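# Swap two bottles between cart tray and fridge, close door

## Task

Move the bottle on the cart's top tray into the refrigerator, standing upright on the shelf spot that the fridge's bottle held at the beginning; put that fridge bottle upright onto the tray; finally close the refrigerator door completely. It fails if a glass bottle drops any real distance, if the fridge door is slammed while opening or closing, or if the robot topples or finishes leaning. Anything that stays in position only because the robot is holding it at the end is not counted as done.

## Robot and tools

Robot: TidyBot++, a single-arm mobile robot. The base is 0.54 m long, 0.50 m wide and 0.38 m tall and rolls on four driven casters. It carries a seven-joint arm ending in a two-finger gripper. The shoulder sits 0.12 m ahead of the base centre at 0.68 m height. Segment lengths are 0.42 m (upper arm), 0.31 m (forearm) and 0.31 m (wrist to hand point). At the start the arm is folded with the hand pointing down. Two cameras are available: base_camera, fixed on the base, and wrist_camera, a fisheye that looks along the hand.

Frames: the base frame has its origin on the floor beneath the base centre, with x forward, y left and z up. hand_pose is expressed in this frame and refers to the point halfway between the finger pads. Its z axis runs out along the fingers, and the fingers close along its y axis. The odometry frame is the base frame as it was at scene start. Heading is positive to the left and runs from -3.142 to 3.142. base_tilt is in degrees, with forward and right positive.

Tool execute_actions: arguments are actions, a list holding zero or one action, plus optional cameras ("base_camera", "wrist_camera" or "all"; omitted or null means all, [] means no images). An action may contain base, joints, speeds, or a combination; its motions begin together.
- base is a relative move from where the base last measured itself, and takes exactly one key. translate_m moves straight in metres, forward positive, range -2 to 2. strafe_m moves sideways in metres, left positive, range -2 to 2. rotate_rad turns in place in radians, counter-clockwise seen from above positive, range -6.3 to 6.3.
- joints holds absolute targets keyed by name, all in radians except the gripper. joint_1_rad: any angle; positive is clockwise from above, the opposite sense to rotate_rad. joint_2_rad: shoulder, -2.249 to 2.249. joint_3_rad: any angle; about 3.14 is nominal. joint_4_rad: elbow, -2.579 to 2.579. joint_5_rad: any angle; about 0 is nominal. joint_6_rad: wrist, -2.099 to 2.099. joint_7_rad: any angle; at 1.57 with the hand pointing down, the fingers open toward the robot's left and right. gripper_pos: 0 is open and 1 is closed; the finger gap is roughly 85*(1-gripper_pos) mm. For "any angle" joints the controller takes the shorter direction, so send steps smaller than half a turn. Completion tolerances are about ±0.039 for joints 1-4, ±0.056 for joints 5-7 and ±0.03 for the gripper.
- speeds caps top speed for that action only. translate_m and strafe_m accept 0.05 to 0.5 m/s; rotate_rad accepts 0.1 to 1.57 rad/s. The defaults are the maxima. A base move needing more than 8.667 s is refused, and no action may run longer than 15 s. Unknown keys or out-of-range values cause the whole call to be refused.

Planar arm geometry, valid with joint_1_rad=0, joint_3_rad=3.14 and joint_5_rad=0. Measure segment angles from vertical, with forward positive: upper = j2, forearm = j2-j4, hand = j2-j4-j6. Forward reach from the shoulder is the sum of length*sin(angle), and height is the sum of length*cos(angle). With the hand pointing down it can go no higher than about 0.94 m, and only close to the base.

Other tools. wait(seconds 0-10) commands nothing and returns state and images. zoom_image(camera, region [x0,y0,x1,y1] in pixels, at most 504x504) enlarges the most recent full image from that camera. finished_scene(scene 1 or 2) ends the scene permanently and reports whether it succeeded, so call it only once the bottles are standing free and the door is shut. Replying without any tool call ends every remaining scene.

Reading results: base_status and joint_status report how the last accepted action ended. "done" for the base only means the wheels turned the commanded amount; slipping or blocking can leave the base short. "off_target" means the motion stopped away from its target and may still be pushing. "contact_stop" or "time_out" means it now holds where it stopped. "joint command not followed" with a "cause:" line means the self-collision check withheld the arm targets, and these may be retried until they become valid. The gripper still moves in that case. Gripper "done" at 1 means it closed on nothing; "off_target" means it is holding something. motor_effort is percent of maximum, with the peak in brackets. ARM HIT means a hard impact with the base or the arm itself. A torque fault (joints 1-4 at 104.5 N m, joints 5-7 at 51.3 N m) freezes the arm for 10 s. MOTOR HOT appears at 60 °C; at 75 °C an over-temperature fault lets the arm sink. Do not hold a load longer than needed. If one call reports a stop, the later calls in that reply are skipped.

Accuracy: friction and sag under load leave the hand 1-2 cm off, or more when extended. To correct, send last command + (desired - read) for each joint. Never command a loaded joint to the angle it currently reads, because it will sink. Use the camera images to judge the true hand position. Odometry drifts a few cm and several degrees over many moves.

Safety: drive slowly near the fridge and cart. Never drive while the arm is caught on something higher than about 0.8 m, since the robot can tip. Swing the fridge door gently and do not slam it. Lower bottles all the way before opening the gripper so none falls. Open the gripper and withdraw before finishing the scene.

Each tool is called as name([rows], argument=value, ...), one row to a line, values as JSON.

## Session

execute_actions([
  {"joints":{"joint_6_rad":0.4,"joint_1_rad":3.0}},
])

Scene clock: 3.83 s.
base_odometry: x=+0.000 y=+0.000 heading=+0.000 (m, m, rad; odometry frame)
base_tilt: forward=+0.3 right=+0.3 (deg)
base_status: not commanded
joint_positions: joint_1_rad=+2.982 joint_2_rad=-0.352 joint_3_rad=+3.162 joint_4_rad=-2.530 joint_5_rad=+0.027 joint_6_rad=+0.358 joint_7_rad=+1.617 gripper_pos=+0.000
joint_status: all done
motor_effort: joint_1_rad=+1(1) joint_2_rad=-5(6) joint_3_rad=+1(1) joint_4_rad=+17(17) joint_5_rad=+1(1) joint_6_rad=+8(8) joint_7_rad=-1(1) (%)
hand_pose: x=-0.2914 y=-0.0616 z=+0.8208 quat_wxyz=(+0.613, +0.084, -0.785, +0.028) (m; base frame)
pictures: base_camera, wrist_camera
camera_calibration (this result's frames):
wrist_camera: T_world_to_cam=[[-0.12761, 0.986153, 0.105913, -0.0715286], [0.219292, 0.132196, -0.966662, 0.921687], [-0.967278, -0.100129, -0.233125, 0.0363612], [0, 0, 0, 1]] pos_world=[-0.176075, -0.0476646, 0.907013]
Images, in order (width x height): base_camera 644x364, wrist_camera 644x476.

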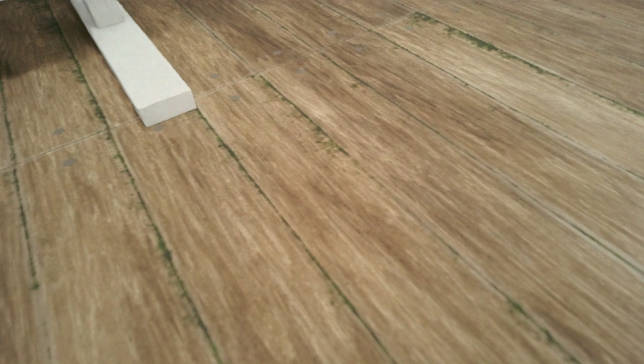

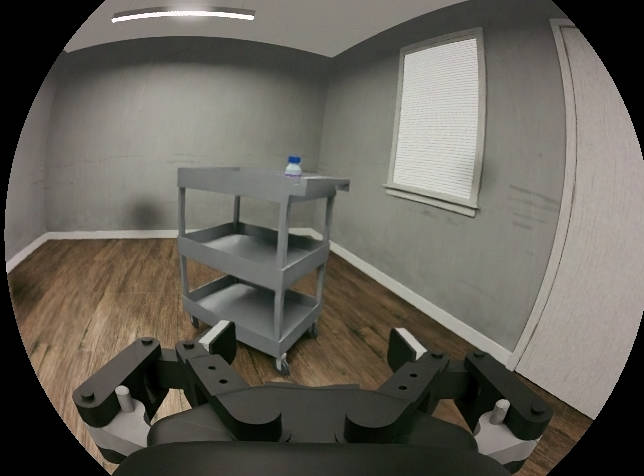

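execute_actions([
  {"joints":{"joint_1_rad":1.9}},
], cameras=["wrist_camera"])

Scene clock: 7.47 s.
base_odometry: x=+0.000 y=+0.000 heading=+0.000 (m, m, rad; odometry frame)
base_tilt: forward=+0.3 right=+0.3 (deg)
base_status: not commanded
joint_positions: joint_1_rad=+1.918 joint_2_rad=-0.352 joint_3_rad=+3.162 joint_4_rad=-2.530 joint_5_rad=+0.027 joint_6_rad=+0.358 joint_7_rad=+1.617 gripper_pos=+0.000
joint_status: all done
motor_effort: joint_1_rad=+1(0) joint_2_rad=-5(6) joint_3_rad=+0(1) joint_4_rad=+16(17) joint_5_rad=+1(1) joint_6_rad=+8(8) joint_7_rad=-1(1) (%)
hand_pose: x=-0.0264 y=-0.3886 z=+0.8208 quat_wxyz=(+0.514, +0.471, -0.634, +0.335) (m; base frame)
pictures: wrist_camera
camera_calibration (this result's frames):
wrist_camera: T_world_to_cam=[[-0.924049, 0.367309, 0.105913, 0.0232477], [-0.00907903, 0.255895, -0.966662, 0.948864], [-0.382166, -0.894205, -0.233124, -0.0332675], [0, 0, 0, 1]] pos_world=[0.0173831, -0.281096, 0.907013]
Images, in order (width x height): wrist_camera 644x476.

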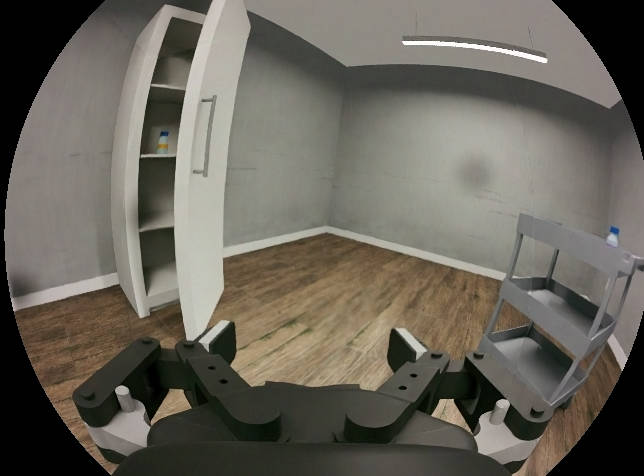

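execute_actions([
  {"base":{"rotate_rad":-1.41},"joints":{"joint_1_rad":0.5,"joint_6_rad":0.5}},
], cameras=[])

execute_actions([
  {"base":{"translate_m":0.4},"joints":{"joint_1_rad":-0.7}},
])

Scene clock: 18.63 s.
base_odometry: x=+0.000 y=+0.000 heading=-1.409 (m, m, rad; odometry frame)
base_tilt: forward=+0.3 right=+0.3 (deg)
base_status: done
joint_positions: joint_1_rad=+0.518 joint_2_rad=-0.352 joint_3_rad=+3.162 joint_4_rad=-2.530 joint_5_rad=+0.027 joint_6_rad=+0.457 joint_7_rad=+1.617 gripper_pos=+0.000
joint_status: all done
motor_effort: joint_1_rad=+1(0) joint_2_rad=-5(7) joint_3_rad=+0(2) joint_4_rad=+17(17) joint_5_rad=+1(1) joint_6_rad=+8(8) joint_7_rad=-1(1) (%)
hand_pose: x=+0.4829 y=-0.2118 z=+0.8510 quat_wxyz=(+0.188, +0.738, -0.174, +0.625) (m; base frame)
pictures: none
No camera images: the call's "cameras" was empty. Leave "cameras" out to get every camera's image.

Scene clock: 21.10 s.
base_odometry: x=+0.064 y=-0.395 heading=-1.409 (m, m, rad; odometry frame)
base_tilt: forward=+0.3 right=+0.3 (deg)
base_status: done
joint_positions: joint_1_rad=-0.682 joint_2_rad=-0.349 joint_3_rad=+3.162 joint_4_rad=-2.530 joint_5_rad=+0.027 joint_6_rad=+0.459 joint_7_rad=+1.617 gripper_pos=+0.000
joint_status: all done
motor_effort: joint_1_rad=+1(0) joint_2_rad=-6(9) joint_3_rad=+1(1) joint_4_rad=+17(17) joint_5_rad=+1(1) joint_6_rad=+8(8) joint_7_rad=-1(1) (%)
hand_pose: x=+0.4490 y=+0.2627 z=+0.8503 quat_wxyz=(-0.197, +0.708, +0.273, +0.621) (m; base frame)
pictures: base_camera, wrist_camera
camera_calibration (this result's frames):
wrist_camera: T_world_to_cam=[[0.595761, -0.796552, 0.10283, -0.153789], [-0.0495509, -0.164241, -0.985175, 0.959221], [0.801632, 0.581833, -0.137318, -0.263009], [0, 0, 0, 1]] pos_world=[0.349988, 0.188069, 0.924699]
Images, in order (width x height): base_camera 644x364, wrist_camera 644x476.

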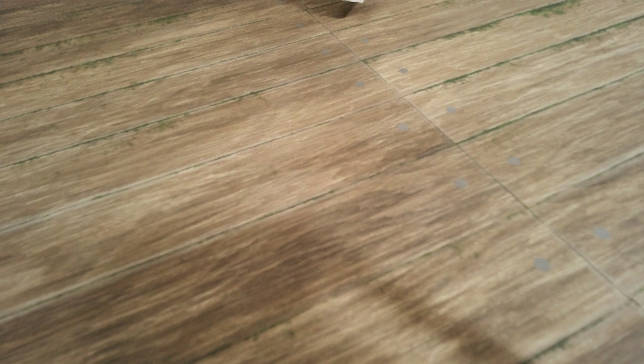

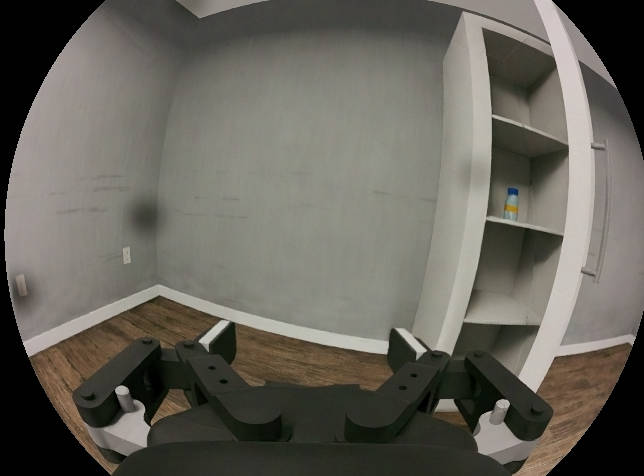

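execute_actions([
  {"base":{"strafe_m":0.5},"joints":{"joint_1_rad":0}},
], cameras=[])

execute_actions([
  {"base":{"rotate_rad":-0.35},"joints":{"joint_2_rad":0.48,"joint_3_rad":3.14,"joint_4_rad":-0.97,"joint_5_rad":0,"joint_6_rad":-0.08,"joint_7_rad":1.57}},
])

Scene clock: 26.00 s.
base_odometry: x=+0.558 y=-0.315 heading=-1.410 (m, m, rad; odometry frame)
base_tilt: forward=+0.3 right=+0.3 (deg)
base_status: done
joint_positions: joint_1_rad=-0.020 joint_2_rad=-0.349 joint_3_rad=+3.162 joint_4_rad=-2.530 joint_5_rad=+0.027 joint_6_rad=+0.460 joint_7_rad=+1.617 gripper_pos=+0.000
joint_status: all done
motor_effort: joint_1_rad=+1(0) joint_2_rad=-7(7) joint_3_rad=+0(1) joint_4_rad=+17(17) joint_5_rad=+1(0) joint_6_rad=+8(8) joint_7_rad=-1(1) (%)
hand_pose: x=+0.5408 y=+0.0043 z=+0.8504 quat_wxyz=(+0.015, +0.758, +0.028, +0.652) (m; base frame)
pictures: none
No camera images: the call's "cameras" was empty. Leave "cameras" out to get every camera's image.

Scene clock: 28.77 s.
base_odometry: x=+0.558 y=-0.315 heading=-1.759 (m, m, rad; odometry frame)
base_tilt: forward=+0.3 right=+0.3 (deg)
base_status: done
joint_positions: joint_1_rad=-0.013 joint_2_rad=+0.469 joint_3_rad=+3.162 joint_4_rad=-0.982 joint_5_rad=+0.027 joint_6_rad=-0.038 joint_7_rad=+1.607 gripper_pos=+0.000
joint_status: all done
motor_effort: joint_1_rad=+1(0) joint_2_rad=-38(37) joint_3_rad=+0(2) joint_4_rad=+20(20) joint_5_rad=+1(1) joint_6_rad=+8(9) joint_7_rad=-1(1) (%)
hand_pose: x=+0.9315 y=+0.0011 z=+1.1206 quat_wxyz=(+0.028, +0.677, +0.023, +0.735) (m; base frame)
pictures: base_camera, wrist_camera
camera_calibration (this result's frames):
wrist_camera: T_world_to_cam=[[-0.0626825, -0.992698, 0.103058, -0.0641721], [0.0902808, -0.108478, -0.989991, 1.08162], [0.993942, -0.0527509, 0.0964212, -0.900862], [0, 0, 0, 1]] pos_world=[0.793733, 0.00610662, 1.16427]
Images, in order (width x height): base_camera 644x364, wrist_camera 644x476.

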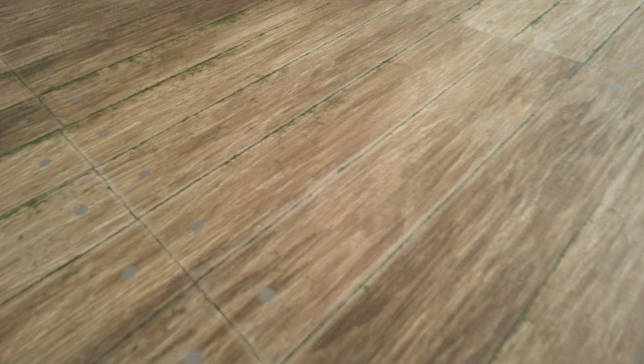

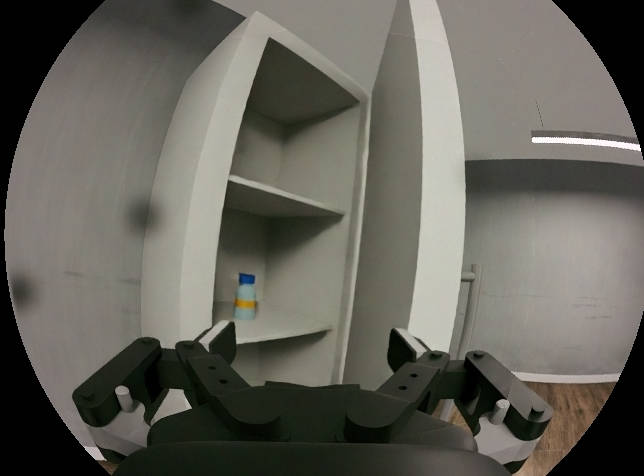

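execute_actions([
  {"base":{"strafe_m":0.2},"joints":{"joint_6_rad":0.02}},
], cameras=[])

execute_actions([
  {"base":{"translate_m":0.3}},
])

Scene clock: 34.90 s.
base_odometry: x=+0.754 y=-0.353 heading=-1.760 (m, m, rad; odometry frame)
base_tilt: forward=+0.3 right=+0.3 (deg)
base_status: done
joint_positions: joint_1_rad=-0.009 joint_2_rad=+0.469 joint_3_rad=+3.155 joint_4_rad=-0.981 joint_5_rad=+0.027 joint_6_rad=-0.017 joint_7_rad=+1.607 gripper_pos=+0.000
joint_status: all done
motor_effort: joint_1_rad=+1(5) joint_2_rad=-38(39) joint_3_rad=+0(3) joint_4_rad=+20(20) joint_5_rad=+1(1) joint_6_rad=+8(9) joint_7_rad=-1(1) (%)
hand_pose: x=+0.9311 y=+0.0017 z=+1.1270 quat_wxyz=(+0.027, +0.669, +0.022, +0.742) (m; base frame)
pictures: none
No camera images: the call's "cameras" was empty. Leave "cameras" out to get every camera's image.

Scene clock: 36.73 s.
base_odometry: x=+0.698 y=-0.648 heading=-1.759 (m, m, rad; odometry frame)
base_tilt: forward=+0.3 right=+0.3 (deg)
base_status: done
joint_positions: joint_1_rad=-0.009 joint_2_rad=+0.483 joint_3_rad=+3.155 joint_4_rad=-0.979 joint_5_rad=+0.027 joint_6_rad=-0.017 joint_7_rad=+1.607 gripper_pos=+0.000
joint_status: not commanded
motor_effort: joint_1_rad=+1(1) joint_2_rad=-38(41) joint_3_rad=+0(1) joint_4_rad=+19(21) joint_5_rad=+0(1) joint_6_rad=+8(9) joint_7_rad=-1(1) (%)
hand_pose: x=+0.9371 y=+0.0017 z=+1.1170 quat_wxyz=(+0.027, +0.674, +0.022, +0.738) (m; base frame)
pictures: base_camera, wrist_camera
camera_calibration (this result's frames):
wrist_camera: T_world_to_cam=[[-0.0609191, -0.993133, 0.0998801, -0.0609359], [0.0993597, -0.105603, -0.989432, 1.06845], [0.993185, -0.0503513, 0.105111, -0.915013], [0, 0, 0, 1]] pos_world=[0.798905, 0.00624158, 1.15942]
Images, in order (width x height): base_camera 644x364, wrist_camera 644x476.

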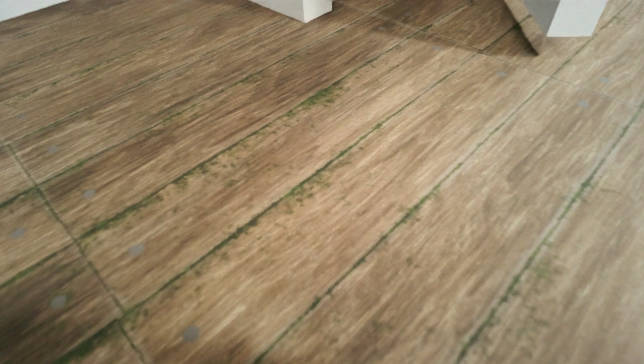

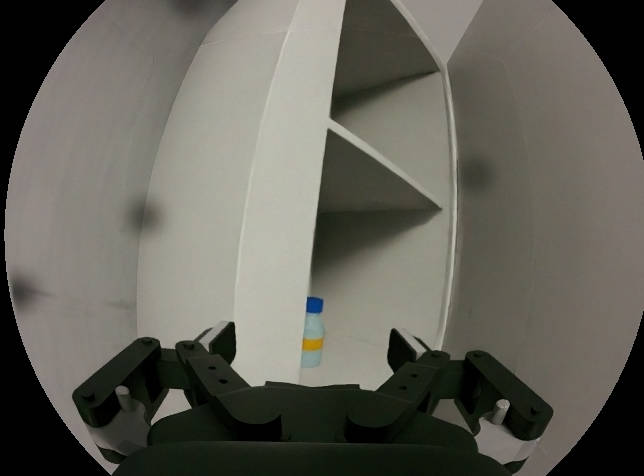

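execute_actions([
  {"base":{"translate_m":-0.3}},
], cameras=[])

execute_actions([
  {"base":{"rotate_rad":0.96},"joints":{"joint_2_rad":0.3,"joint_4_rad":-2.2,"joint_6_rad":0.9}},
], cameras=[])

execute_actions([
  {"base":{"translate_m":-0.6}},
], cameras=[])

execute_actions([
  {"base":{"strafe_m":-0.95}},
])

Scene clock: 50.80 s.
base_odometry: x=+0.754 y=-0.353 heading=-1.758 (m, m, rad; odometry frame)
base_tilt: forward=+0.3 right=+0.3 (deg)
base_status: done
joint_positions: joint_1_rad=-0.007 joint_2_rad=+0.476 joint_3_rad=+3.155 joint_4_rad=-0.977 joint_5_rad=+0.027 joint_6_rad=-0.017 joint_7_rad=+1.607 gripper_pos=+0.000
joint_status: not commanded
motor_effort: joint_1_rad=+1(7) joint_2_rad=-38(43) joint_3_rad=+0(4) joint_4_rad=+20(21) joint_5_rad=+1(0) joint_6_rad=+8(9) joint_7_rad=-1(1) (%)
hand_pose: x=+0.9338 y=-0.0004 z=+1.1242 quat_wxyz=(+0.028, +0.670, +0.021, +0.741) (m; base frame)
pictures: none
No camera images: the call's "cameras" was empty. Leave "cameras" out to get every camera's image.

Scene clock: 53.30 s.
base_odometry: x=+0.754 y=-0.353 heading=-0.799 (m, m, rad; odometry frame)
base_tilt: forward=+0.3 right=+0.3 (deg)
base_status: done
joint_positions: joint_1_rad=-0.014 joint_2_rad=+0.315 joint_3_rad=+3.137 joint_4_rad=-2.190 joint_5_rad=+0.027 joint_6_rad=+0.858 joint_7_rad=+1.607 gripper_pos=+0.000
joint_status: all done
motor_effort: joint_1_rad=+1(9) joint_2_rad=-27(41) joint_3_rad=+0(4) joint_4_rad=+13(20) joint_5_rad=+1(0) joint_6_rad=+8(8) joint_7_rad=-1(1) (%)
hand_pose: x=+0.7462 y=+0.0191 z=+0.8050 quat_wxyz=(+0.004, +0.733, +0.033, +0.679) (m; base frame)
pictures: none
No camera images: the call's "cameras" was empty. Leave "cameras" out to get every camera's image.

Scene clock: 55.83 s.
base_odometry: x=+0.335 y=+0.077 heading=-0.798 (m, m, rad; odometry frame)
base_tilt: forward=+0.3 right=+0.3 (deg)
base_status: done
joint_positions: joint_1_rad=-0.014 joint_2_rad=+0.307 joint_3_rad=+3.137 joint_4_rad=-2.193 joint_5_rad=+0.027 joint_6_rad=+0.860 joint_7_rad=+1.607 gripper_pos=+0.000
joint_status: not commanded
motor_effort: joint_1_rad=+1(0) joint_2_rad=-25(30) joint_3_rad=+0(2) joint_4_rad=+14(14) joint_5_rad=+0(1) joint_6_rad=+8(8) joint_7_rad=-1(1) (%)
hand_pose: x=+0.7444 y=+0.0190 z=+0.8093 quat_wxyz=(+0.004, +0.731, +0.033, +0.682) (m; base frame)
pictures: none
No camera images: the call's "cameras" was empty. Leave "cameras" out to get every camera's image.

Scene clock: 59.10 s.
base_odometry: x=-0.346 y=-0.586 heading=-0.798 (m, m, rad; odometry frame)
base_tilt: forward=+0.3 right=+0.3 (deg)
base_status: done
joint_positions: joint_1_rad=-0.008 joint_2_rad=+0.307 joint_3_rad=+3.137 joint_4_rad=-2.193 joint_5_rad=+0.027 joint_6_rad=+0.860 joint_7_rad=+1.607 gripper_pos=+0.000
joint_status: not commanded
motor_effort: joint_1_rad=+1(6) joint_2_rad=-26(27) joint_3_rad=+0(4) joint_4_rad=+13(14) joint_5_rad=+0(1) joint_6_rad=+8(8) joint_7_rad=-1(1) (%)
hand_pose: x=+0.7445 y=+0.0156 z=+0.8093 quat_wxyz=(+0.006, +0.731, +0.031, +0.682) (m; base frame)
pictures: base_camera, wrist_camera
camera_calibration (this result's frames):
wrist_camera: T_world_to_cam=[[-0.00961299, -0.995929, 0.0896316, -0.0580159], [-0.0579074, -0.0889308, -0.994353, 0.905439], [0.998276, -0.014749, -0.0568167, -0.563949], [0, 0, 0, 1]] pos_world=[0.614851, 0.014424, 0.873484]
Images, in order (width x height): base_camera 644x364, wrist_camera 644x476.

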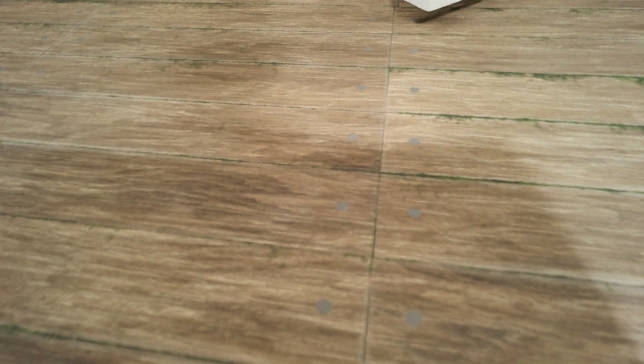

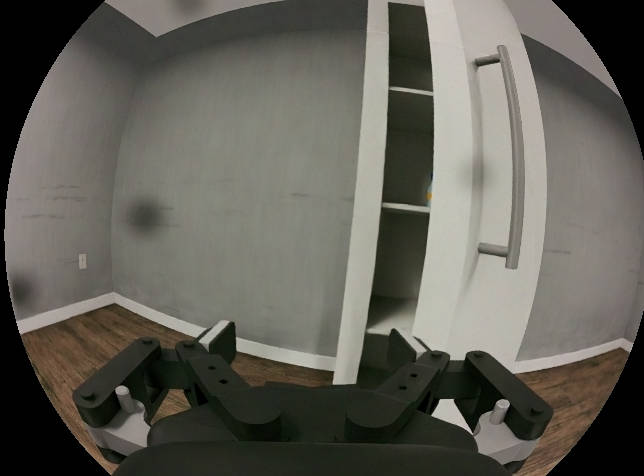

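execute_actions([
  {"base":{"translate_m":0.22},"joints":{"joint_1_rad":0,"joint_2_rad":0.98,"joint_4_rad":-1.61,"joint_6_rad":1.0,"gripper_pos":1}},
], cameras=["wrist_camera"])

execute_actions([
  {"base":{"strafe_m":-0.4},"speeds":{"strafe_m":0.06}},
])

Scene clock: 65.73 s.
base_odometry: x=-0.192 y=-0.744 heading=-0.799 (m, m, rad; odometry frame)
base_tilt: forward=+0.3 right=+0.3 (deg)
base_status: done
joint_positions: joint_1_rad=-0.008 joint_2_rad=+0.977 joint_3_rad=+3.137 joint_4_rad=-1.624 joint_5_rad=+0.027 joint_6_rad=+0.957 joint_7_rad=+1.607 gripper_pos=+0.999
joint_status: all done
motor_effort: joint_1_rad=+1(0) joint_2_rad=-44(46) joint_3_rad=-1(2) joint_4_rad=+12(14) joint_5_rad=+1(1) joint_6_rad=+8(10) joint_7_rad=-1(1) (%)
hand_pose: x=+0.9398 y=+0.0174 z=+0.6253 quat_wxyz=(+0.004, +0.732, +0.029, +0.681) (m; base frame)
pictures: wrist_camera
camera_calibration (this result's frames):
wrist_camera: T_world_to_cam=[[-0.00982685, -0.996333, 0.0849883, -0.0346703], [-0.060906, -0.0842382, -0.994583, 0.736835], [0.998095, -0.0149499, -0.0598549, -0.767271], [0, 0, 0, 1]] pos_world=[0.810346, 0.0160558, 0.689864]
Images, in order (width x height): wrist_camera 644x476.

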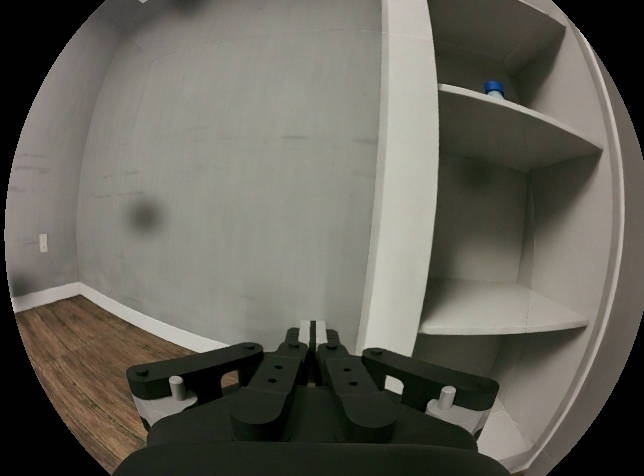

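Scene clock: 72.83 s.
base_odometry: x=-0.478 y=-1.023 heading=-0.798 (m, m, rad; odometry frame)
base_tilt: forward=+0.3 right=+0.3 (deg)
base_status: done
joint_positions: joint_1_rad=-0.303 joint_2_rad=+0.967 joint_3_rad=+2.974 joint_4_rad=-1.664 joint_5_rad=+0.023 joint_6_rad=+0.961 joint_7_rad=+1.607 gripper_pos=+0.999
joint_status: not commanded
motor_effort: joint_1_rad=+58(62) joint_2_rad=-39(48) joint_3_rad=+30(34) joint_4_rad=+23(24) joint_5_rad=+1(4) joint_6_rad=+8(9) joint_7_rad=-1(1) (%)
hand_pose: x=+0.8584 y=+0.3288 z=+0.6239 quat_wxyz=(-0.174, +0.727, +0.125, +0.652) (m; base frame)
pictures: base_camera, wrist_camera
camera_calibration (this result's frames):
wrist_camera: T_world_to_cam=[[0.368051, -0.928446, -0.0502763, 0.0126042], [-0.0961401, 0.015782, -0.995243, 0.754465], [0.924822, 0.371133, -0.0834523, -0.73084], [0, 0, 0, 1]] pos_world=[0.743793, 0.271034, 0.690519]
Images, in order (width x height): base_camera 644x364, wrist_camera 644x476.

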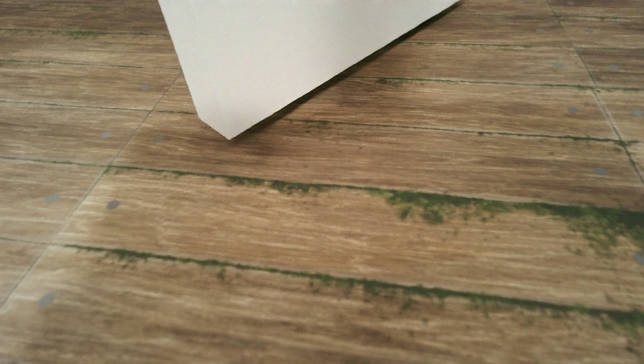

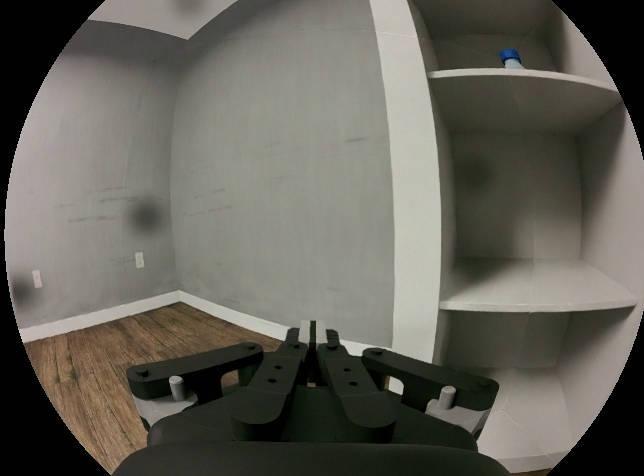

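execute_actions([
  {"base":{"strafe_m":0.3},"speeds":{"strafe_m":0.12}},
])

Scene clock: 77.87 s.
base_odometry: x=-0.263 y=-0.813 heading=-0.798 (m, m, rad; odometry frame)
base_tilt: forward=+0.3 right=+0.3 (deg)
base_status: done
joint_positions: joint_1_rad=-0.006 joint_2_rad=+0.975 joint_3_rad=+3.121 joint_4_rad=-1.619 joint_5_rad=+0.023 joint_6_rad=+0.961 joint_7_rad=+1.607 gripper_pos=+0.999
joint_status: not commanded
motor_effort: joint_1_rad=+1(55) joint_2_rad=-44(46) joint_3_rad=-2(29) joint_4_rad=+12(24) joint_5_rad=+1(2) joint_6_rad=+8(9) joint_7_rad=-1(1) (%)
hand_pose: x=+0.9411 y=+0.0223 z=+0.6304 quat_wxyz=(-0.002, +0.728, +0.025, +0.685) (m; base frame)
pictures: base_camera, wrist_camera
camera_calibration (this result's frames):
wrist_camera: T_world_to_cam=[[-0.007304, -0.997521, 0.0699881, -0.0231625], [-0.0512704, -0.0695244, -0.996262, 0.733977], [0.998658, -0.010865, -0.0506355, -0.774631], [0, 0, 0, 1]] pos_world=[0.811054, 0.0195078, 0.693631]
Images, in order (width x height): base_camera 644x364, wrist_camera 644x476.

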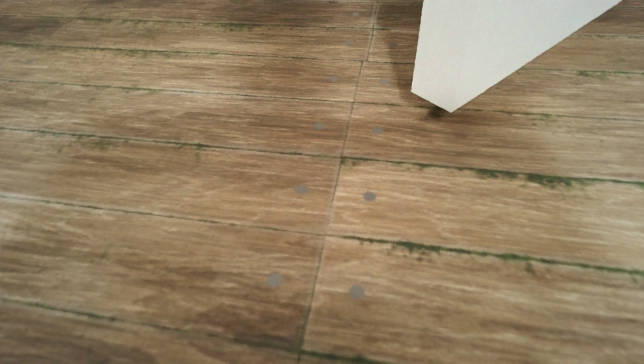

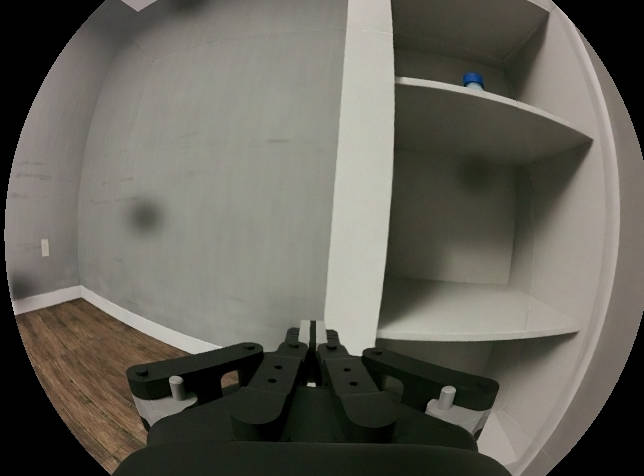

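execute_actions([
  {"base":{"strafe_m":1.02}},
], cameras=[])

execute_actions([
  {"base":{"rotate_rad":-1.57}},
], cameras=[])

execute_actions([
  {"base":{"strafe_m":0.82}},
])

Scene clock: 89.63 s.
base_odometry: x=+0.468 y=-0.102 heading=-0.799 (m, m, rad; odometry frame)
base_tilt: forward=+0.3 right=+0.3 (deg)
base_status: done
joint_positions: joint_1_rad=-0.002 joint_2_rad=+0.975 joint_3_rad=+3.122 joint_4_rad=-1.619 joint_5_rad=+0.023 joint_6_rad=+0.961 joint_7_rad=+1.607 gripper_pos=+0.999
joint_status: not commanded
motor_effort: joint_1_rad=+1(3) joint_2_rad=-43(46) joint_3_rad=-1(2) joint_4_rad=+12(13) joint_5_rad=+1(1) joint_6_rad=+8(9) joint_7_rad=-1(1) (%)
hand_pose: x=+0.9412 y=+0.0190 z=+0.6303 quat_wxyz=(+0.000, +0.728, +0.024, +0.685) (m; base frame)
pictures: none
No camera images: the call's "cameras" was empty. Leave "cameras" out to get every camera's image.

Scene clock: 92.27 s.
base_odometry: x=+0.468 y=-0.102 heading=-2.368 (m, m, rad; odometry frame)
base_tilt: forward=+0.3 right=+0.3 (deg)
base_status: done
joint_positions: joint_1_rad=+0.010 joint_2_rad=+0.975 joint_3_rad=+3.139 joint_4_rad=-1.609 joint_5_rad=+0.023 joint_6_rad=+0.961 joint_7_rad=+1.607 gripper_pos=+0.999
joint_status: not commanded
motor_effort: joint_1_rad=+1(8) joint_2_rad=-44(47) joint_3_rad=-1(5) joint_4_rad=+12(13) joint_5_rad=+1(3) joint_6_rad=+8(9) joint_7_rad=-1(1) (%)
hand_pose: x=+0.9445 y=+0.0000 z=+0.6349 quat_wxyz=(+0.012, +0.725, +0.021, +0.688) (m; base frame)
pictures: none
No camera images: the call's "cameras" was empty. Leave "cameras" out to get every camera's image.

Scene clock: 95.23 s.
base_odometry: x=+1.040 y=-0.690 heading=-2.369 (m, m, rad; odometry frame)
base_tilt: forward=+0.3 right=+0.3 (deg)
base_status: done
joint_positions: joint_1_rad=+0.001 joint_2_rad=+0.975 joint_3_rad=+3.139 joint_4_rad=-1.609 joint_5_rad=+0.023 joint_6_rad=+0.961 joint_7_rad=+1.607 gripper_pos=+0.999
joint_status: not commanded
motor_effort: joint_1_rad=+2(4) joint_2_rad=-44(45) joint_3_rad=-1(3) joint_4_rad=+12(13) joint_5_rad=+1(2) joint_6_rad=+8(8) joint_7_rad=-1(1) (%)
hand_pose: x=+0.9445 y=+0.0076 z=+0.6349 quat_wxyz=(+0.009, +0.725, +0.024, +0.688) (m; base frame)
pictures: base_camera, wrist_camera
camera_calibration (this result's frames):
wrist_camera: T_world_to_cam=[[-0.0251041, -0.996096, 0.0846313, -0.0306165], [-0.0419758, -0.083533, -0.995621, 0.728538], [0.998803, -0.0285466, -0.0397149, -0.784903], [0, 0, 0, 1]] pos_world=[0.813776, 0.00795374, 0.696766]
Images, in order (width x height): base_camera 644x364, wrist_camera 644x476.

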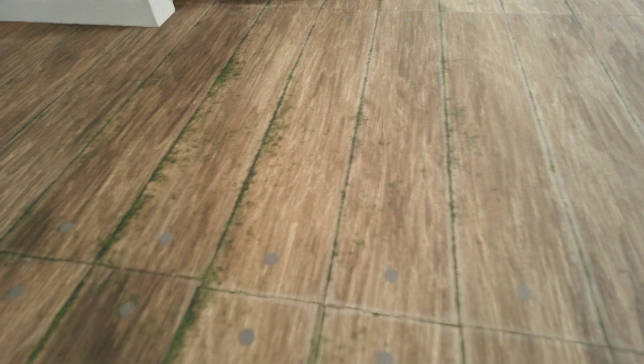

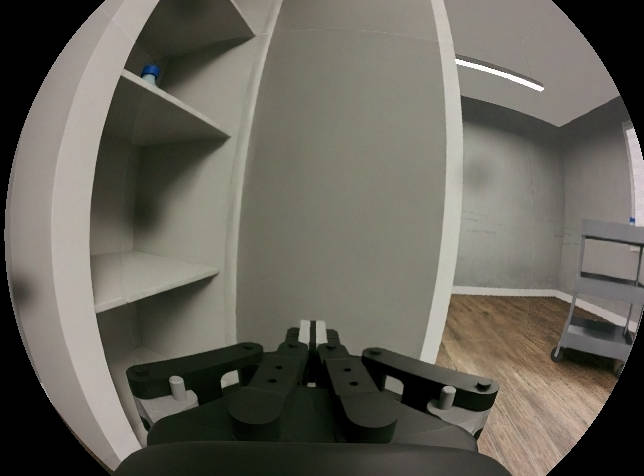

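execute_actions([
  {"base":{"strafe_m":-0.08}},
], cameras=[])

execute_actions([
  {"base":{"translate_m":0.45},"speeds":{"translate_m":0.07}},
])

Scene clock: 98.40 s.
base_odometry: x=+0.984 y=-0.633 heading=-2.368 (m, m, rad; odometry frame)
base_tilt: forward=+0.3 right=+0.3 (deg)
base_status: done
joint_positions: joint_1_rad=+0.006 joint_2_rad=+0.975 joint_3_rad=+3.139 joint_4_rad=-1.609 joint_5_rad=+0.023 joint_6_rad=+0.961 joint_7_rad=+1.607 gripper_pos=+0.999
joint_status: not commanded
motor_effort: joint_1_rad=+0(4) joint_2_rad=-44(44) joint_3_rad=-1(3) joint_4_rad=+12(13) joint_5_rad=+1(2) joint_6_rad=+8(9) joint_7_rad=-1(1) (%)
hand_pose: x=+0.9445 y=+0.0035 z=+0.6349 quat_wxyz=(+0.011, +0.725, +0.022, +0.688) (m; base frame)
pictures: none
No camera images: the call's "cameras" was empty. Leave "cameras" out to get every camera's image.

Scene clock: 105.30 s.
base_odometry: x=+0.662 y=-0.947 heading=-2.368 (m, m, rad; odometry frame)
base_tilt: forward=+0.3 right=+0.3 (deg)
base_status: done
joint_positions: joint_1_rad=+0.002 joint_2_rad=+0.975 joint_3_rad=+3.139 joint_4_rad=-1.609 joint_5_rad=+0.023 joint_6_rad=+0.961 joint_7_rad=+1.607 gripper_pos=+0.999
joint_status: not commanded
motor_effort: joint_1_rad=+1(5) joint_2_rad=-44(46) joint_3_rad=-1(2) joint_4_rad=+12(15) joint_5_rad=+1(2) joint_6_rad=+8(9) joint_7_rad=-1(1) (%)
hand_pose: x=+0.9443 y=+0.0067 z=+0.6345 quat_wxyz=(+0.010, +0.725, +0.024, +0.688) (m; base frame)
pictures: base_camera, wrist_camera
camera_calibration (this result's frames):
wrist_camera: T_world_to_cam=[[-0.0260644, -0.996071, 0.08463, -0.0305091], [-0.0424701, -0.083479, -0.995604, 0.728587], [0.998758, -0.0295441, -0.0401275, -0.784455], [0, 0, 0, 1]] pos_world=[0.813628, 0.0072565, 0.696488]
Images, in order (width x height): base_camera 644x364, wrist_camera 644x476.

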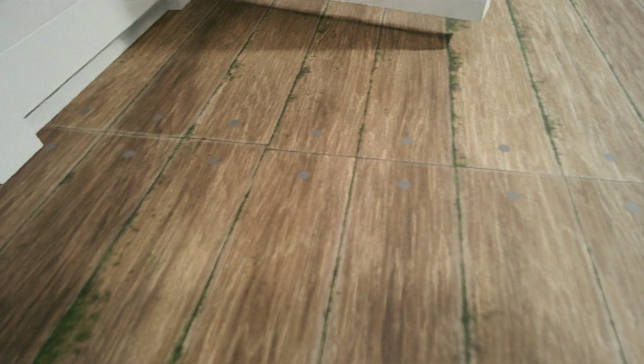

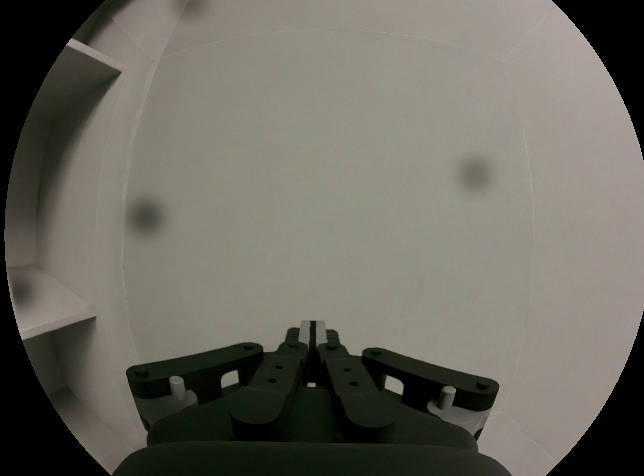

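execute_actions([
  {"base":{"translate_m":0.13},"speeds":{"translate_m":0.06}},
])

Scene clock: 108.87 s.
base_odometry: x=+0.569 y=-1.038 heading=-2.368 (m, m, rad; odometry frame)
base_tilt: forward=+0.3 right=+0.3 (deg)
base_status: done
joint_positions: joint_1_rad=+0.001 joint_2_rad=+0.964 joint_3_rad=+3.139 joint_4_rad=-1.644 joint_5_rad=+0.023 joint_6_rad=+0.976 joint_7_rad=+1.607 gripper_pos=+0.999
joint_status: not commanded
motor_effort: joint_1_rad=+2(4) joint_2_rad=-41(45) joint_3_rad=+1(2) joint_4_rad=+18(21) joint_5_rad=+0(1) joint_6_rad=+7(8) joint_7_rad=-1(1) (%)
hand_pose: x=+0.9352 y=+0.0076 z=+0.6324 quat_wxyz=(+0.009, +0.728, +0.024, +0.685) (m; base frame)
pictures: base_camera, wrist_camera
camera_calibration (this result's frames):
wrist_camera: T_world_to_cam=[[-0.0242664, -0.996123, 0.0845566, -0.0313839], [-0.0505331, -0.0832511, -0.995247, 0.733422], [0.998428, -0.028424, -0.048317, -0.769921], [0, 0, 0, 1]] pos_world=[0.805011, 0.00791178, 0.695389]
Images, in order (width x height): base_camera 644x364, wrist_camera 644x476.

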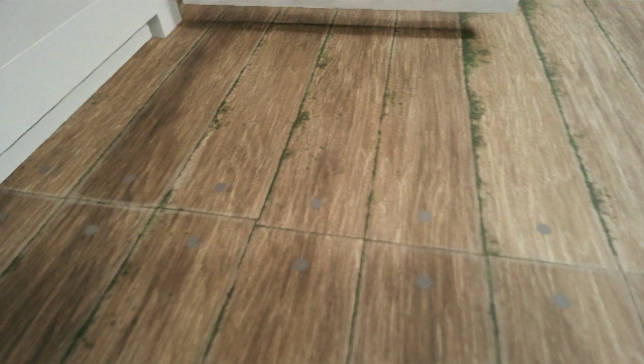

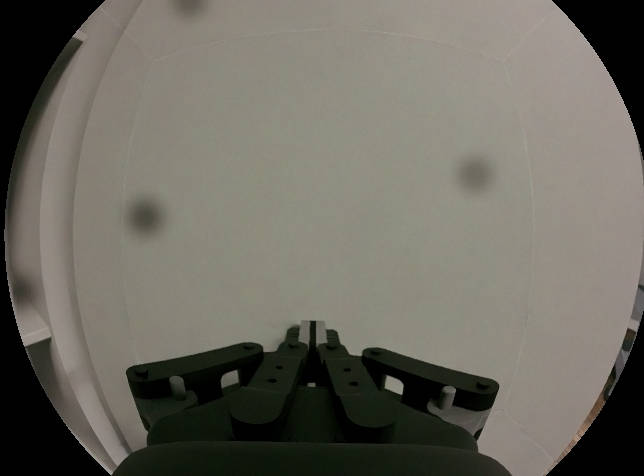

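execute_actions([
  {"base":{"translate_m":-0.3},"joints":{"joint_2_rad":0.0,"joint_4_rad":-1.75,"joint_6_rad":0.1,"gripper_pos":0}},
], cameras=[])

execute_actions([
  {"base":{"strafe_m":-0.75}},
], cameras=[])

execute_actions([
  {"base":{"rotate_rad":1.32}},
], cameras=[])

execute_actions([
  {"base":{"strafe_m":-0.42},"joints":{"joint_1_rad":0,"joint_2_rad":0.48,"joint_4_rad":-0.97,"joint_6_rad":-0.2}},
])

Scene clock: 118.77 s.
base_odometry: x=+0.784 y=-0.828 heading=-2.367 (m, m, rad; odometry frame)
base_tilt: forward=+0.3 right=+0.3 (deg)
base_status: done
joint_positions: joint_1_rad=+0.001 joint_2_rad=+0.006 joint_3_rad=+3.139 joint_4_rad=-1.738 joint_5_rad=+0.023 joint_6_rad=+0.141 joint_7_rad=+1.607 gripper_pos=+0.000
joint_status: all done
motor_effort: joint_1_rad=+1(6) joint_2_rad=-22(47) joint_3_rad=+0(3) joint_4_rad=+19(20) joint_5_rad=+1(0) joint_6_rad=+8(9) joint_7_rad=-1(1) (%)
hand_pose: x=+0.7422 y=+0.0033 z=+1.0388 quat_wxyz=(+0.019, +0.718, +0.023, +0.696) (m; base frame)
pictures: none
No camera images: the call's "cameras" was empty. Leave "cameras" out to get every camera's image.

Scene clock: 121.63 s.
base_odometry: x=+0.260 y=-0.292 heading=-2.368 (m, m, rad; odometry frame)
base_tilt: forward=+0.3 right=+0.3 (deg)
base_status: done
joint_positions: joint_1_rad=+0.001 joint_2_rad=+0.006 joint_3_rad=+3.139 joint_4_rad=-1.738 joint_5_rad=+0.023 joint_6_rad=+0.140 joint_7_rad=+1.607 gripper_pos=+0.000
joint_status: not commanded
motor_effort: joint_1_rad=+0(5) joint_2_rad=-22(22) joint_3_rad=+0(5) joint_4_rad=+19(19) joint_5_rad=+1(1) joint_6_rad=+8(8) joint_7_rad=-1(1) (%)
hand_pose: x=+0.7421 y=+0.0035 z=+1.0381 quat_wxyz=(+0.019, +0.718, +0.023, +0.695) (m; base frame)
pictures: none
No camera images: the call's "cameras" was empty. Leave "cameras" out to get every camera's image.

Scene clock: 123.77 s.
base_odometry: x=+0.260 y=-0.292 heading=-1.049 (m, m, rad; odometry frame)
base_tilt: forward=+0.3 right=+0.3 (deg)
base_status: done
joint_positions: joint_1_rad=-0.006 joint_2_rad=+0.006 joint_3_rad=+3.137 joint_4_rad=-1.739 joint_5_rad=+0.023 joint_6_rad=+0.140 joint_7_rad=+1.607 gripper_pos=+0.000
joint_status: not commanded
motor_effort: joint_1_rad=+1(3) joint_2_rad=-21(24) joint_3_rad=+0(3) joint_4_rad=+19(20) joint_5_rad=+1(1) joint_6_rad=+8(9) joint_7_rad=-1(1) (%)
hand_pose: x=+0.7420 y=+0.0085 z=+1.0380 quat_wxyz=(+0.016, +0.718, +0.026, +0.695) (m; base frame)
pictures: none
No camera images: the call's "cameras" was empty. Leave "cameras" out to get every camera's image.

Scene clock: 125.93 s.
base_odometry: x=-0.104 y=-0.502 heading=-1.048 (m, m, rad; odometry frame)
base_tilt: forward=+0.3 right=+0.4 (deg)
base_status: done
joint_positions: joint_1_rad=+0.002 joint_2_rad=+0.473 joint_3_rad=+3.137 joint_4_rad=-0.983 joint_5_rad=+0.023 joint_6_rad=-0.158 joint_7_rad=+1.607 gripper_pos=+0.000
joint_status: all done
motor_effort: joint_1_rad=+2(2) joint_2_rad=-38(38) joint_3_rad=+1(3) joint_4_rad=+19(20) joint_5_rad=+1(1) joint_6_rad=+8(9) joint_7_rad=-1(1) (%)
hand_pose: x=+0.9338 y=+0.0011 z=+1.0792 quat_wxyz=(+0.020, +0.722, +0.020, +0.691) (m; base frame)
pictures: base_camera, wrist_camera
camera_calibration (this result's frames):
wrist_camera: T_world_to_cam=[[-0.0464349, -0.994376, 0.0951816, -0.0664242], [-0.034385, -0.0936368, -0.995012, 1.1622], [0.998329, -0.0494761, -0.0298437, -0.766959], [0, 0, 0, 1]] pos_world=[0.802555, 0.0048275, 1.13983]
Images, in order (width x height): base_camera 644x364, wrist_camera 644x476.

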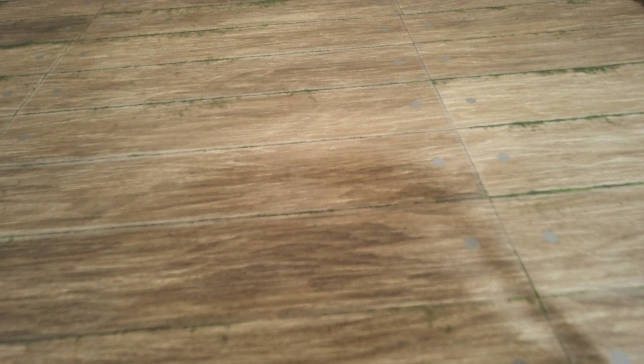

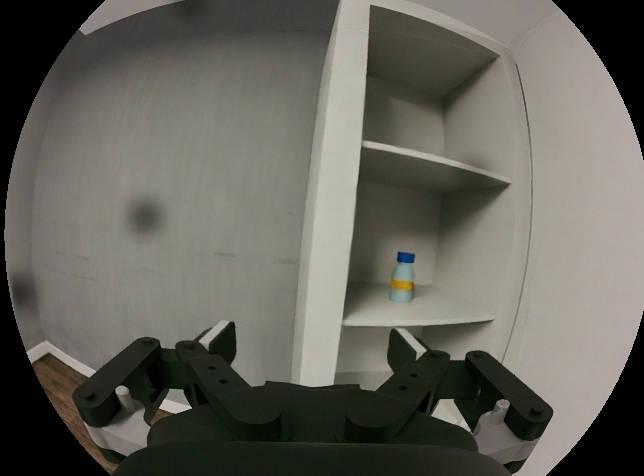

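execute_actions([
  {"base":{"strafe_m":-0.27}},
], cameras=[])

execute_actions([
  {"base":{"translate_m":0.35},"speeds":{"translate_m":0.25}},
])

Scene clock: 129.50 s.
base_odometry: x=-0.338 y=-0.637 heading=-1.047 (m, m, rad; odometry frame)
base_tilt: forward=+0.3 right=+0.3 (deg)
base_status: done
joint_positions: joint_1_rad=+0.006 joint_2_rad=+0.473 joint_3_rad=+3.137 joint_4_rad=-0.983 joint_5_rad=+0.023 joint_6_rad=-0.158 joint_7_rad=+1.607 gripper_pos=+0.000
joint_status: not commanded
motor_effort: joint_1_rad=+1(6) joint_2_rad=-37(39) joint_3_rad=+0(2) joint_4_rad=+19(20) joint_5_rad=+1(1) joint_6_rad=+8(9) joint_7_rad=-1(1) (%)
hand_pose: x=+0.9338 y=-0.0026 z=+1.0793 quat_wxyz=(+0.022, +0.722, +0.019, +0.691) (m; base frame)
pictures: none
No camera images: the call's "cameras" was empty. Leave "cameras" out to get every camera's image.

Scene clock: 131.77 s.
base_odometry: x=-0.163 y=-0.941 heading=-1.047 (m, m, rad; odometry frame)
base_tilt: forward=+0.3 right=+0.3 (deg)
base_status: done
joint_positions: joint_1_rad=+0.006 joint_2_rad=+0.479 joint_3_rad=+3.137 joint_4_rad=-0.980 joint_5_rad=+0.023 joint_6_rad=-0.160 joint_7_rad=+1.607 gripper_pos=+0.000
joint_status: not commanded
motor_effort: joint_1_rad=+1(4) joint_2_rad=-39(41) joint_3_rad=+0(1) joint_4_rad=+20(21) joint_5_rad=+1(1) joint_6_rad=+8(9) joint_7_rad=-1(1) (%)
hand_pose: x=+0.9362 y=-0.0026 z=+1.0750 quat_wxyz=(+0.022, +0.724, +0.019, +0.689) (m; base frame)
pictures: base_camera, wrist_camera
camera_calibration (this result's frames):
wrist_camera: T_world_to_cam=[[-0.0503912, -0.99416, 0.0954312, -0.066145], [-0.0405716, -0.093436, -0.994798, 1.16335], [0.997905, -0.0540009, -0.0356263, -0.763066], [0, 0, 0, 1]] pos_world=[0.805333, 0.00173354, 1.13642]
Images, in order (width x height): base_camera 644x364, wrist_camera 644x476.

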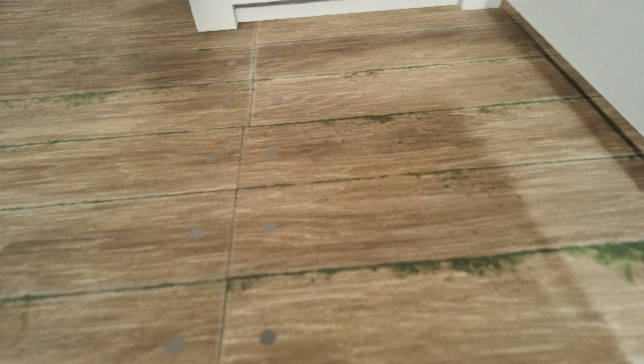

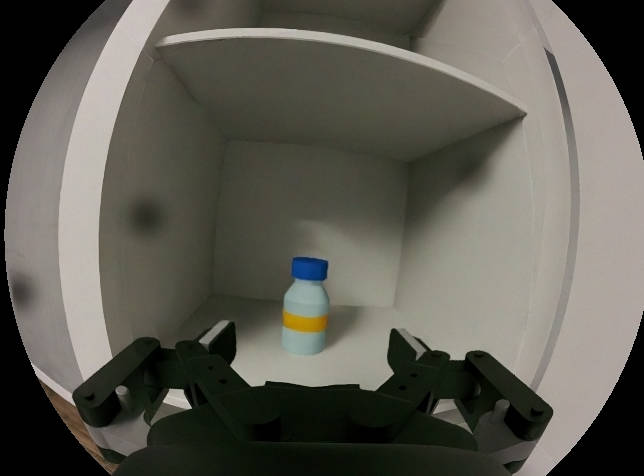

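execute_actions([
  {"base":{"translate_m":0.17},"speeds":{"translate_m":0.12},"joints":{"joint_7_rad":1.53}},
])

Scene clock: 137.60 s.
base_odometry: x=-0.078 y=-1.088 heading=-1.047 (m, m, rad; odometry frame)
base_tilt: forward=+0.3 right=+0.3 (deg)
base_status: done
joint_positions: joint_1_rad=+0.006 joint_2_rad=+0.480 joint_3_rad=+3.137 joint_4_rad=-0.980 joint_5_rad=+0.023 joint_6_rad=-0.161 joint_7_rad=+1.562 gripper_pos=+0.000
joint_status: all done
motor_effort: joint_1_rad=+1(2) joint_2_rad=-39(41) joint_3_rad=-1(2) joint_4_rad=+20(20) joint_5_rad=+1(1) joint_6_rad=+8(9) joint_7_rad=-1(0) (%)
hand_pose: x=+0.9368 y=-0.0026 z=+1.0740 quat_wxyz=(+0.006, +0.725, +0.002, +0.689) (m; base frame)
pictures: base_camera, wrist_camera
camera_calibration (this result's frames):
wrist_camera: T_world_to_cam=[[-0.0525572, -0.997351, 0.0502818, -0.0155155], [-0.0418362, -0.0481081, -0.997966, 1.16706], [0.997741, -0.0545539, -0.0391969, -0.759678], [0, 0, 0, 1]] pos_world=[0.805972, -0.0007726, 1.13569]
Images, in order (width x height): base_camera 644x364, wrist_camera 644x476.

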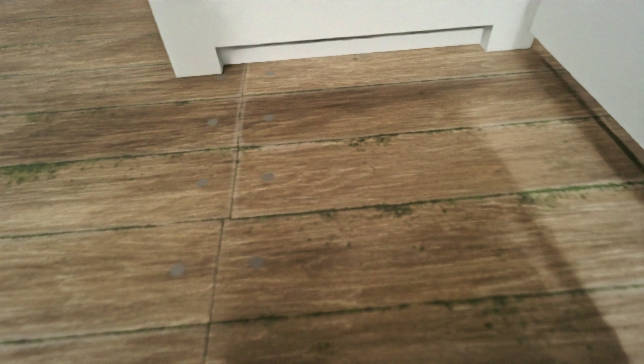

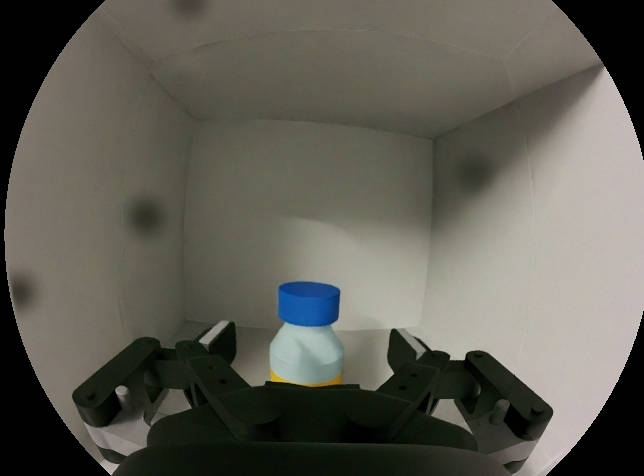

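execute_actions([
  {"base":{"translate_m":0.11},"speeds":{"translate_m":0.06},"joints":{"joint_4_rad":-1.02,"joint_6_rad":-0.09}},
], cameras=["wrist_camera"])

Scene clock: 143.07 s.
base_odometry: x=-0.023 y=-1.184 heading=-1.048 (m, m, rad; odometry frame)
base_tilt: forward=+0.3 right=+0.3 (deg)
base_status: done
joint_positions: joint_1_rad=+0.006 joint_2_rad=+0.481 joint_3_rad=+3.137 joint_4_rad=-1.015 joint_5_rad=+0.023 joint_6_rad=-0.131 joint_7_rad=+1.562 gripper_pos=+0.000
joint_status: all done
motor_effort: joint_1_rad=+1(2) joint_2_rad=-39(42) joint_3_rad=+0(2) joint_4_rad=+20(20) joint_5_rad=+1(1) joint_6_rad=+8(8) joint_7_rad=-1(1) (%)
hand_pose: x=+0.9378 y=-0.0024 z=+1.0609 quat_wxyz=(+0.006, +0.727, +0.002, +0.687) (m; base frame)
pictures: wrist_camera
camera_calibration (this result's frames):
wrist_camera: T_world_to_cam=[[-0.0515518, -0.997385, 0.0506517, -0.0159053], [-0.0479991, -0.048186, -0.997684, 1.15954], [0.997516, -0.0538637, -0.0453895, -0.754441], [0, 0, 0, 1]] pos_world=[0.807404, -0.000627078, 1.12342]
Images, in order (width x height): wrist_camera 644x476.

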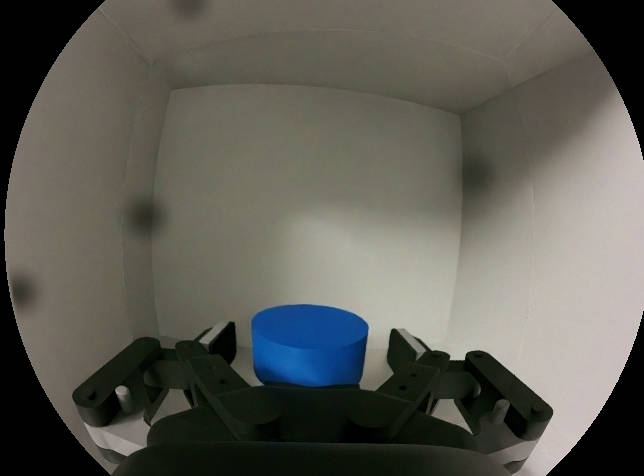

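Slightly further, then close.

execute_actions([
  {"base":{"translate_m":0.012},"speeds":{"translate_m":0.05}},
], cameras=[])

execute_actions([
  {"joints":{"gripper_pos":1.0}},
])

Scene clock: 145.03 s.
base_odometry: x=-0.017 y=-1.194 heading=-1.048 (m, m, rad; odometry frame)
base_tilt: forward=+0.3 right=+0.3 (deg)
base_status: done
joint_positions: joint_1_rad=+0.006 joint_2_rad=+0.482 joint_3_rad=+3.137 joint_4_rad=-1.015 joint_5_rad=+0.023 joint_6_rad=-0.131 joint_7_rad=+1.562 gripper_pos=+0.000
joint_status: not commanded
motor_effort: joint_1_rad=+1(1) joint_2_rad=-38(40) joint_3_rad=+0(1) joint_4_rad=+19(20) joint_5_rad=+1(1) joint_6_rad=+8(9) joint_7_rad=-1(1) (%)
hand_pose: x=+0.9383 y=-0.0024 z=+1.0600 quat_wxyz=(+0.006, +0.727, +0.002, +0.687) (m; base frame)
pictures: none
No camera images: the call's "cameras" was empty. Leave "cameras" out to get every camera's image.

Scene clock: 146.13 s.
base_odometry: x=-0.017 y=-1.194 heading=-1.048 (m, m, rad; odometry frame)
base_tilt: forward=+0.3 right=+0.3 (deg)
base_status: not commanded
joint_positions: joint_1_rad=+0.006 joint_2_rad=+0.482 joint_3_rad=+3.137 joint_4_rad=-1.015 joint_5_rad=+0.023 joint_6_rad=-0.131 joint_7_rad=+1.562 gripper_pos=+0.435
joint_status: gripper_pos off_target (ended at +0.435, target +1.000)
motor_effort: joint_1_rad=+2(3) joint_2_rad=-38(40) joint_3_rad=+0(1) joint_4_rad=+20(20) joint_5_rad=+1(1) joint_6_rad=+8(9) joint_7_rad=-1(1) (%)
hand_pose: x=+0.9383 y=-0.0023 z=+1.0601 quat_wxyz=(+0.006, +0.727, +0.002, +0.687) (m; base frame)
pictures: base_camera, wrist_camera
camera_calibration (this result's frames):
wrist_camera: T_world_to_cam=[[-0.0514329, -0.99739, 0.0506726, -0.0159083], [-0.0484846, -0.0481862, -0.997661, 1.15921], [0.997499, -0.0537694, -0.0458797, -0.754423], [0, 0, 0, 1]] pos_world=[0.807921, -0.000573656, 1.12269]
Images, in order (width x height): base_camera 644x364, wrist_camera 644x476.

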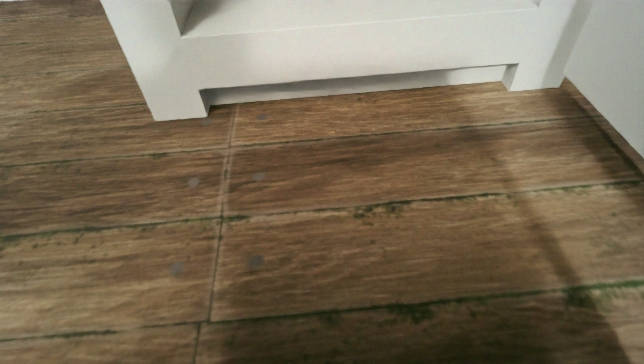

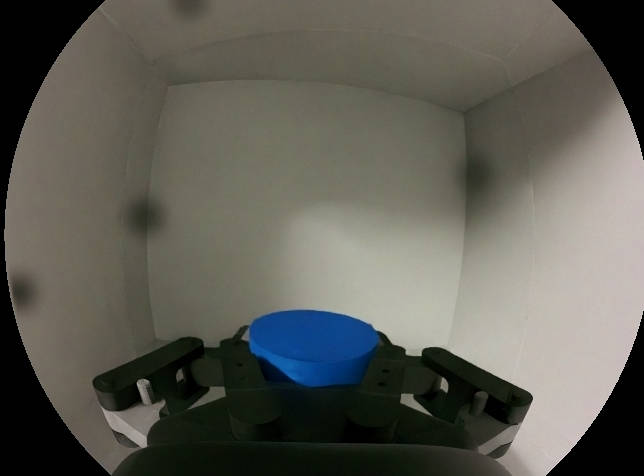

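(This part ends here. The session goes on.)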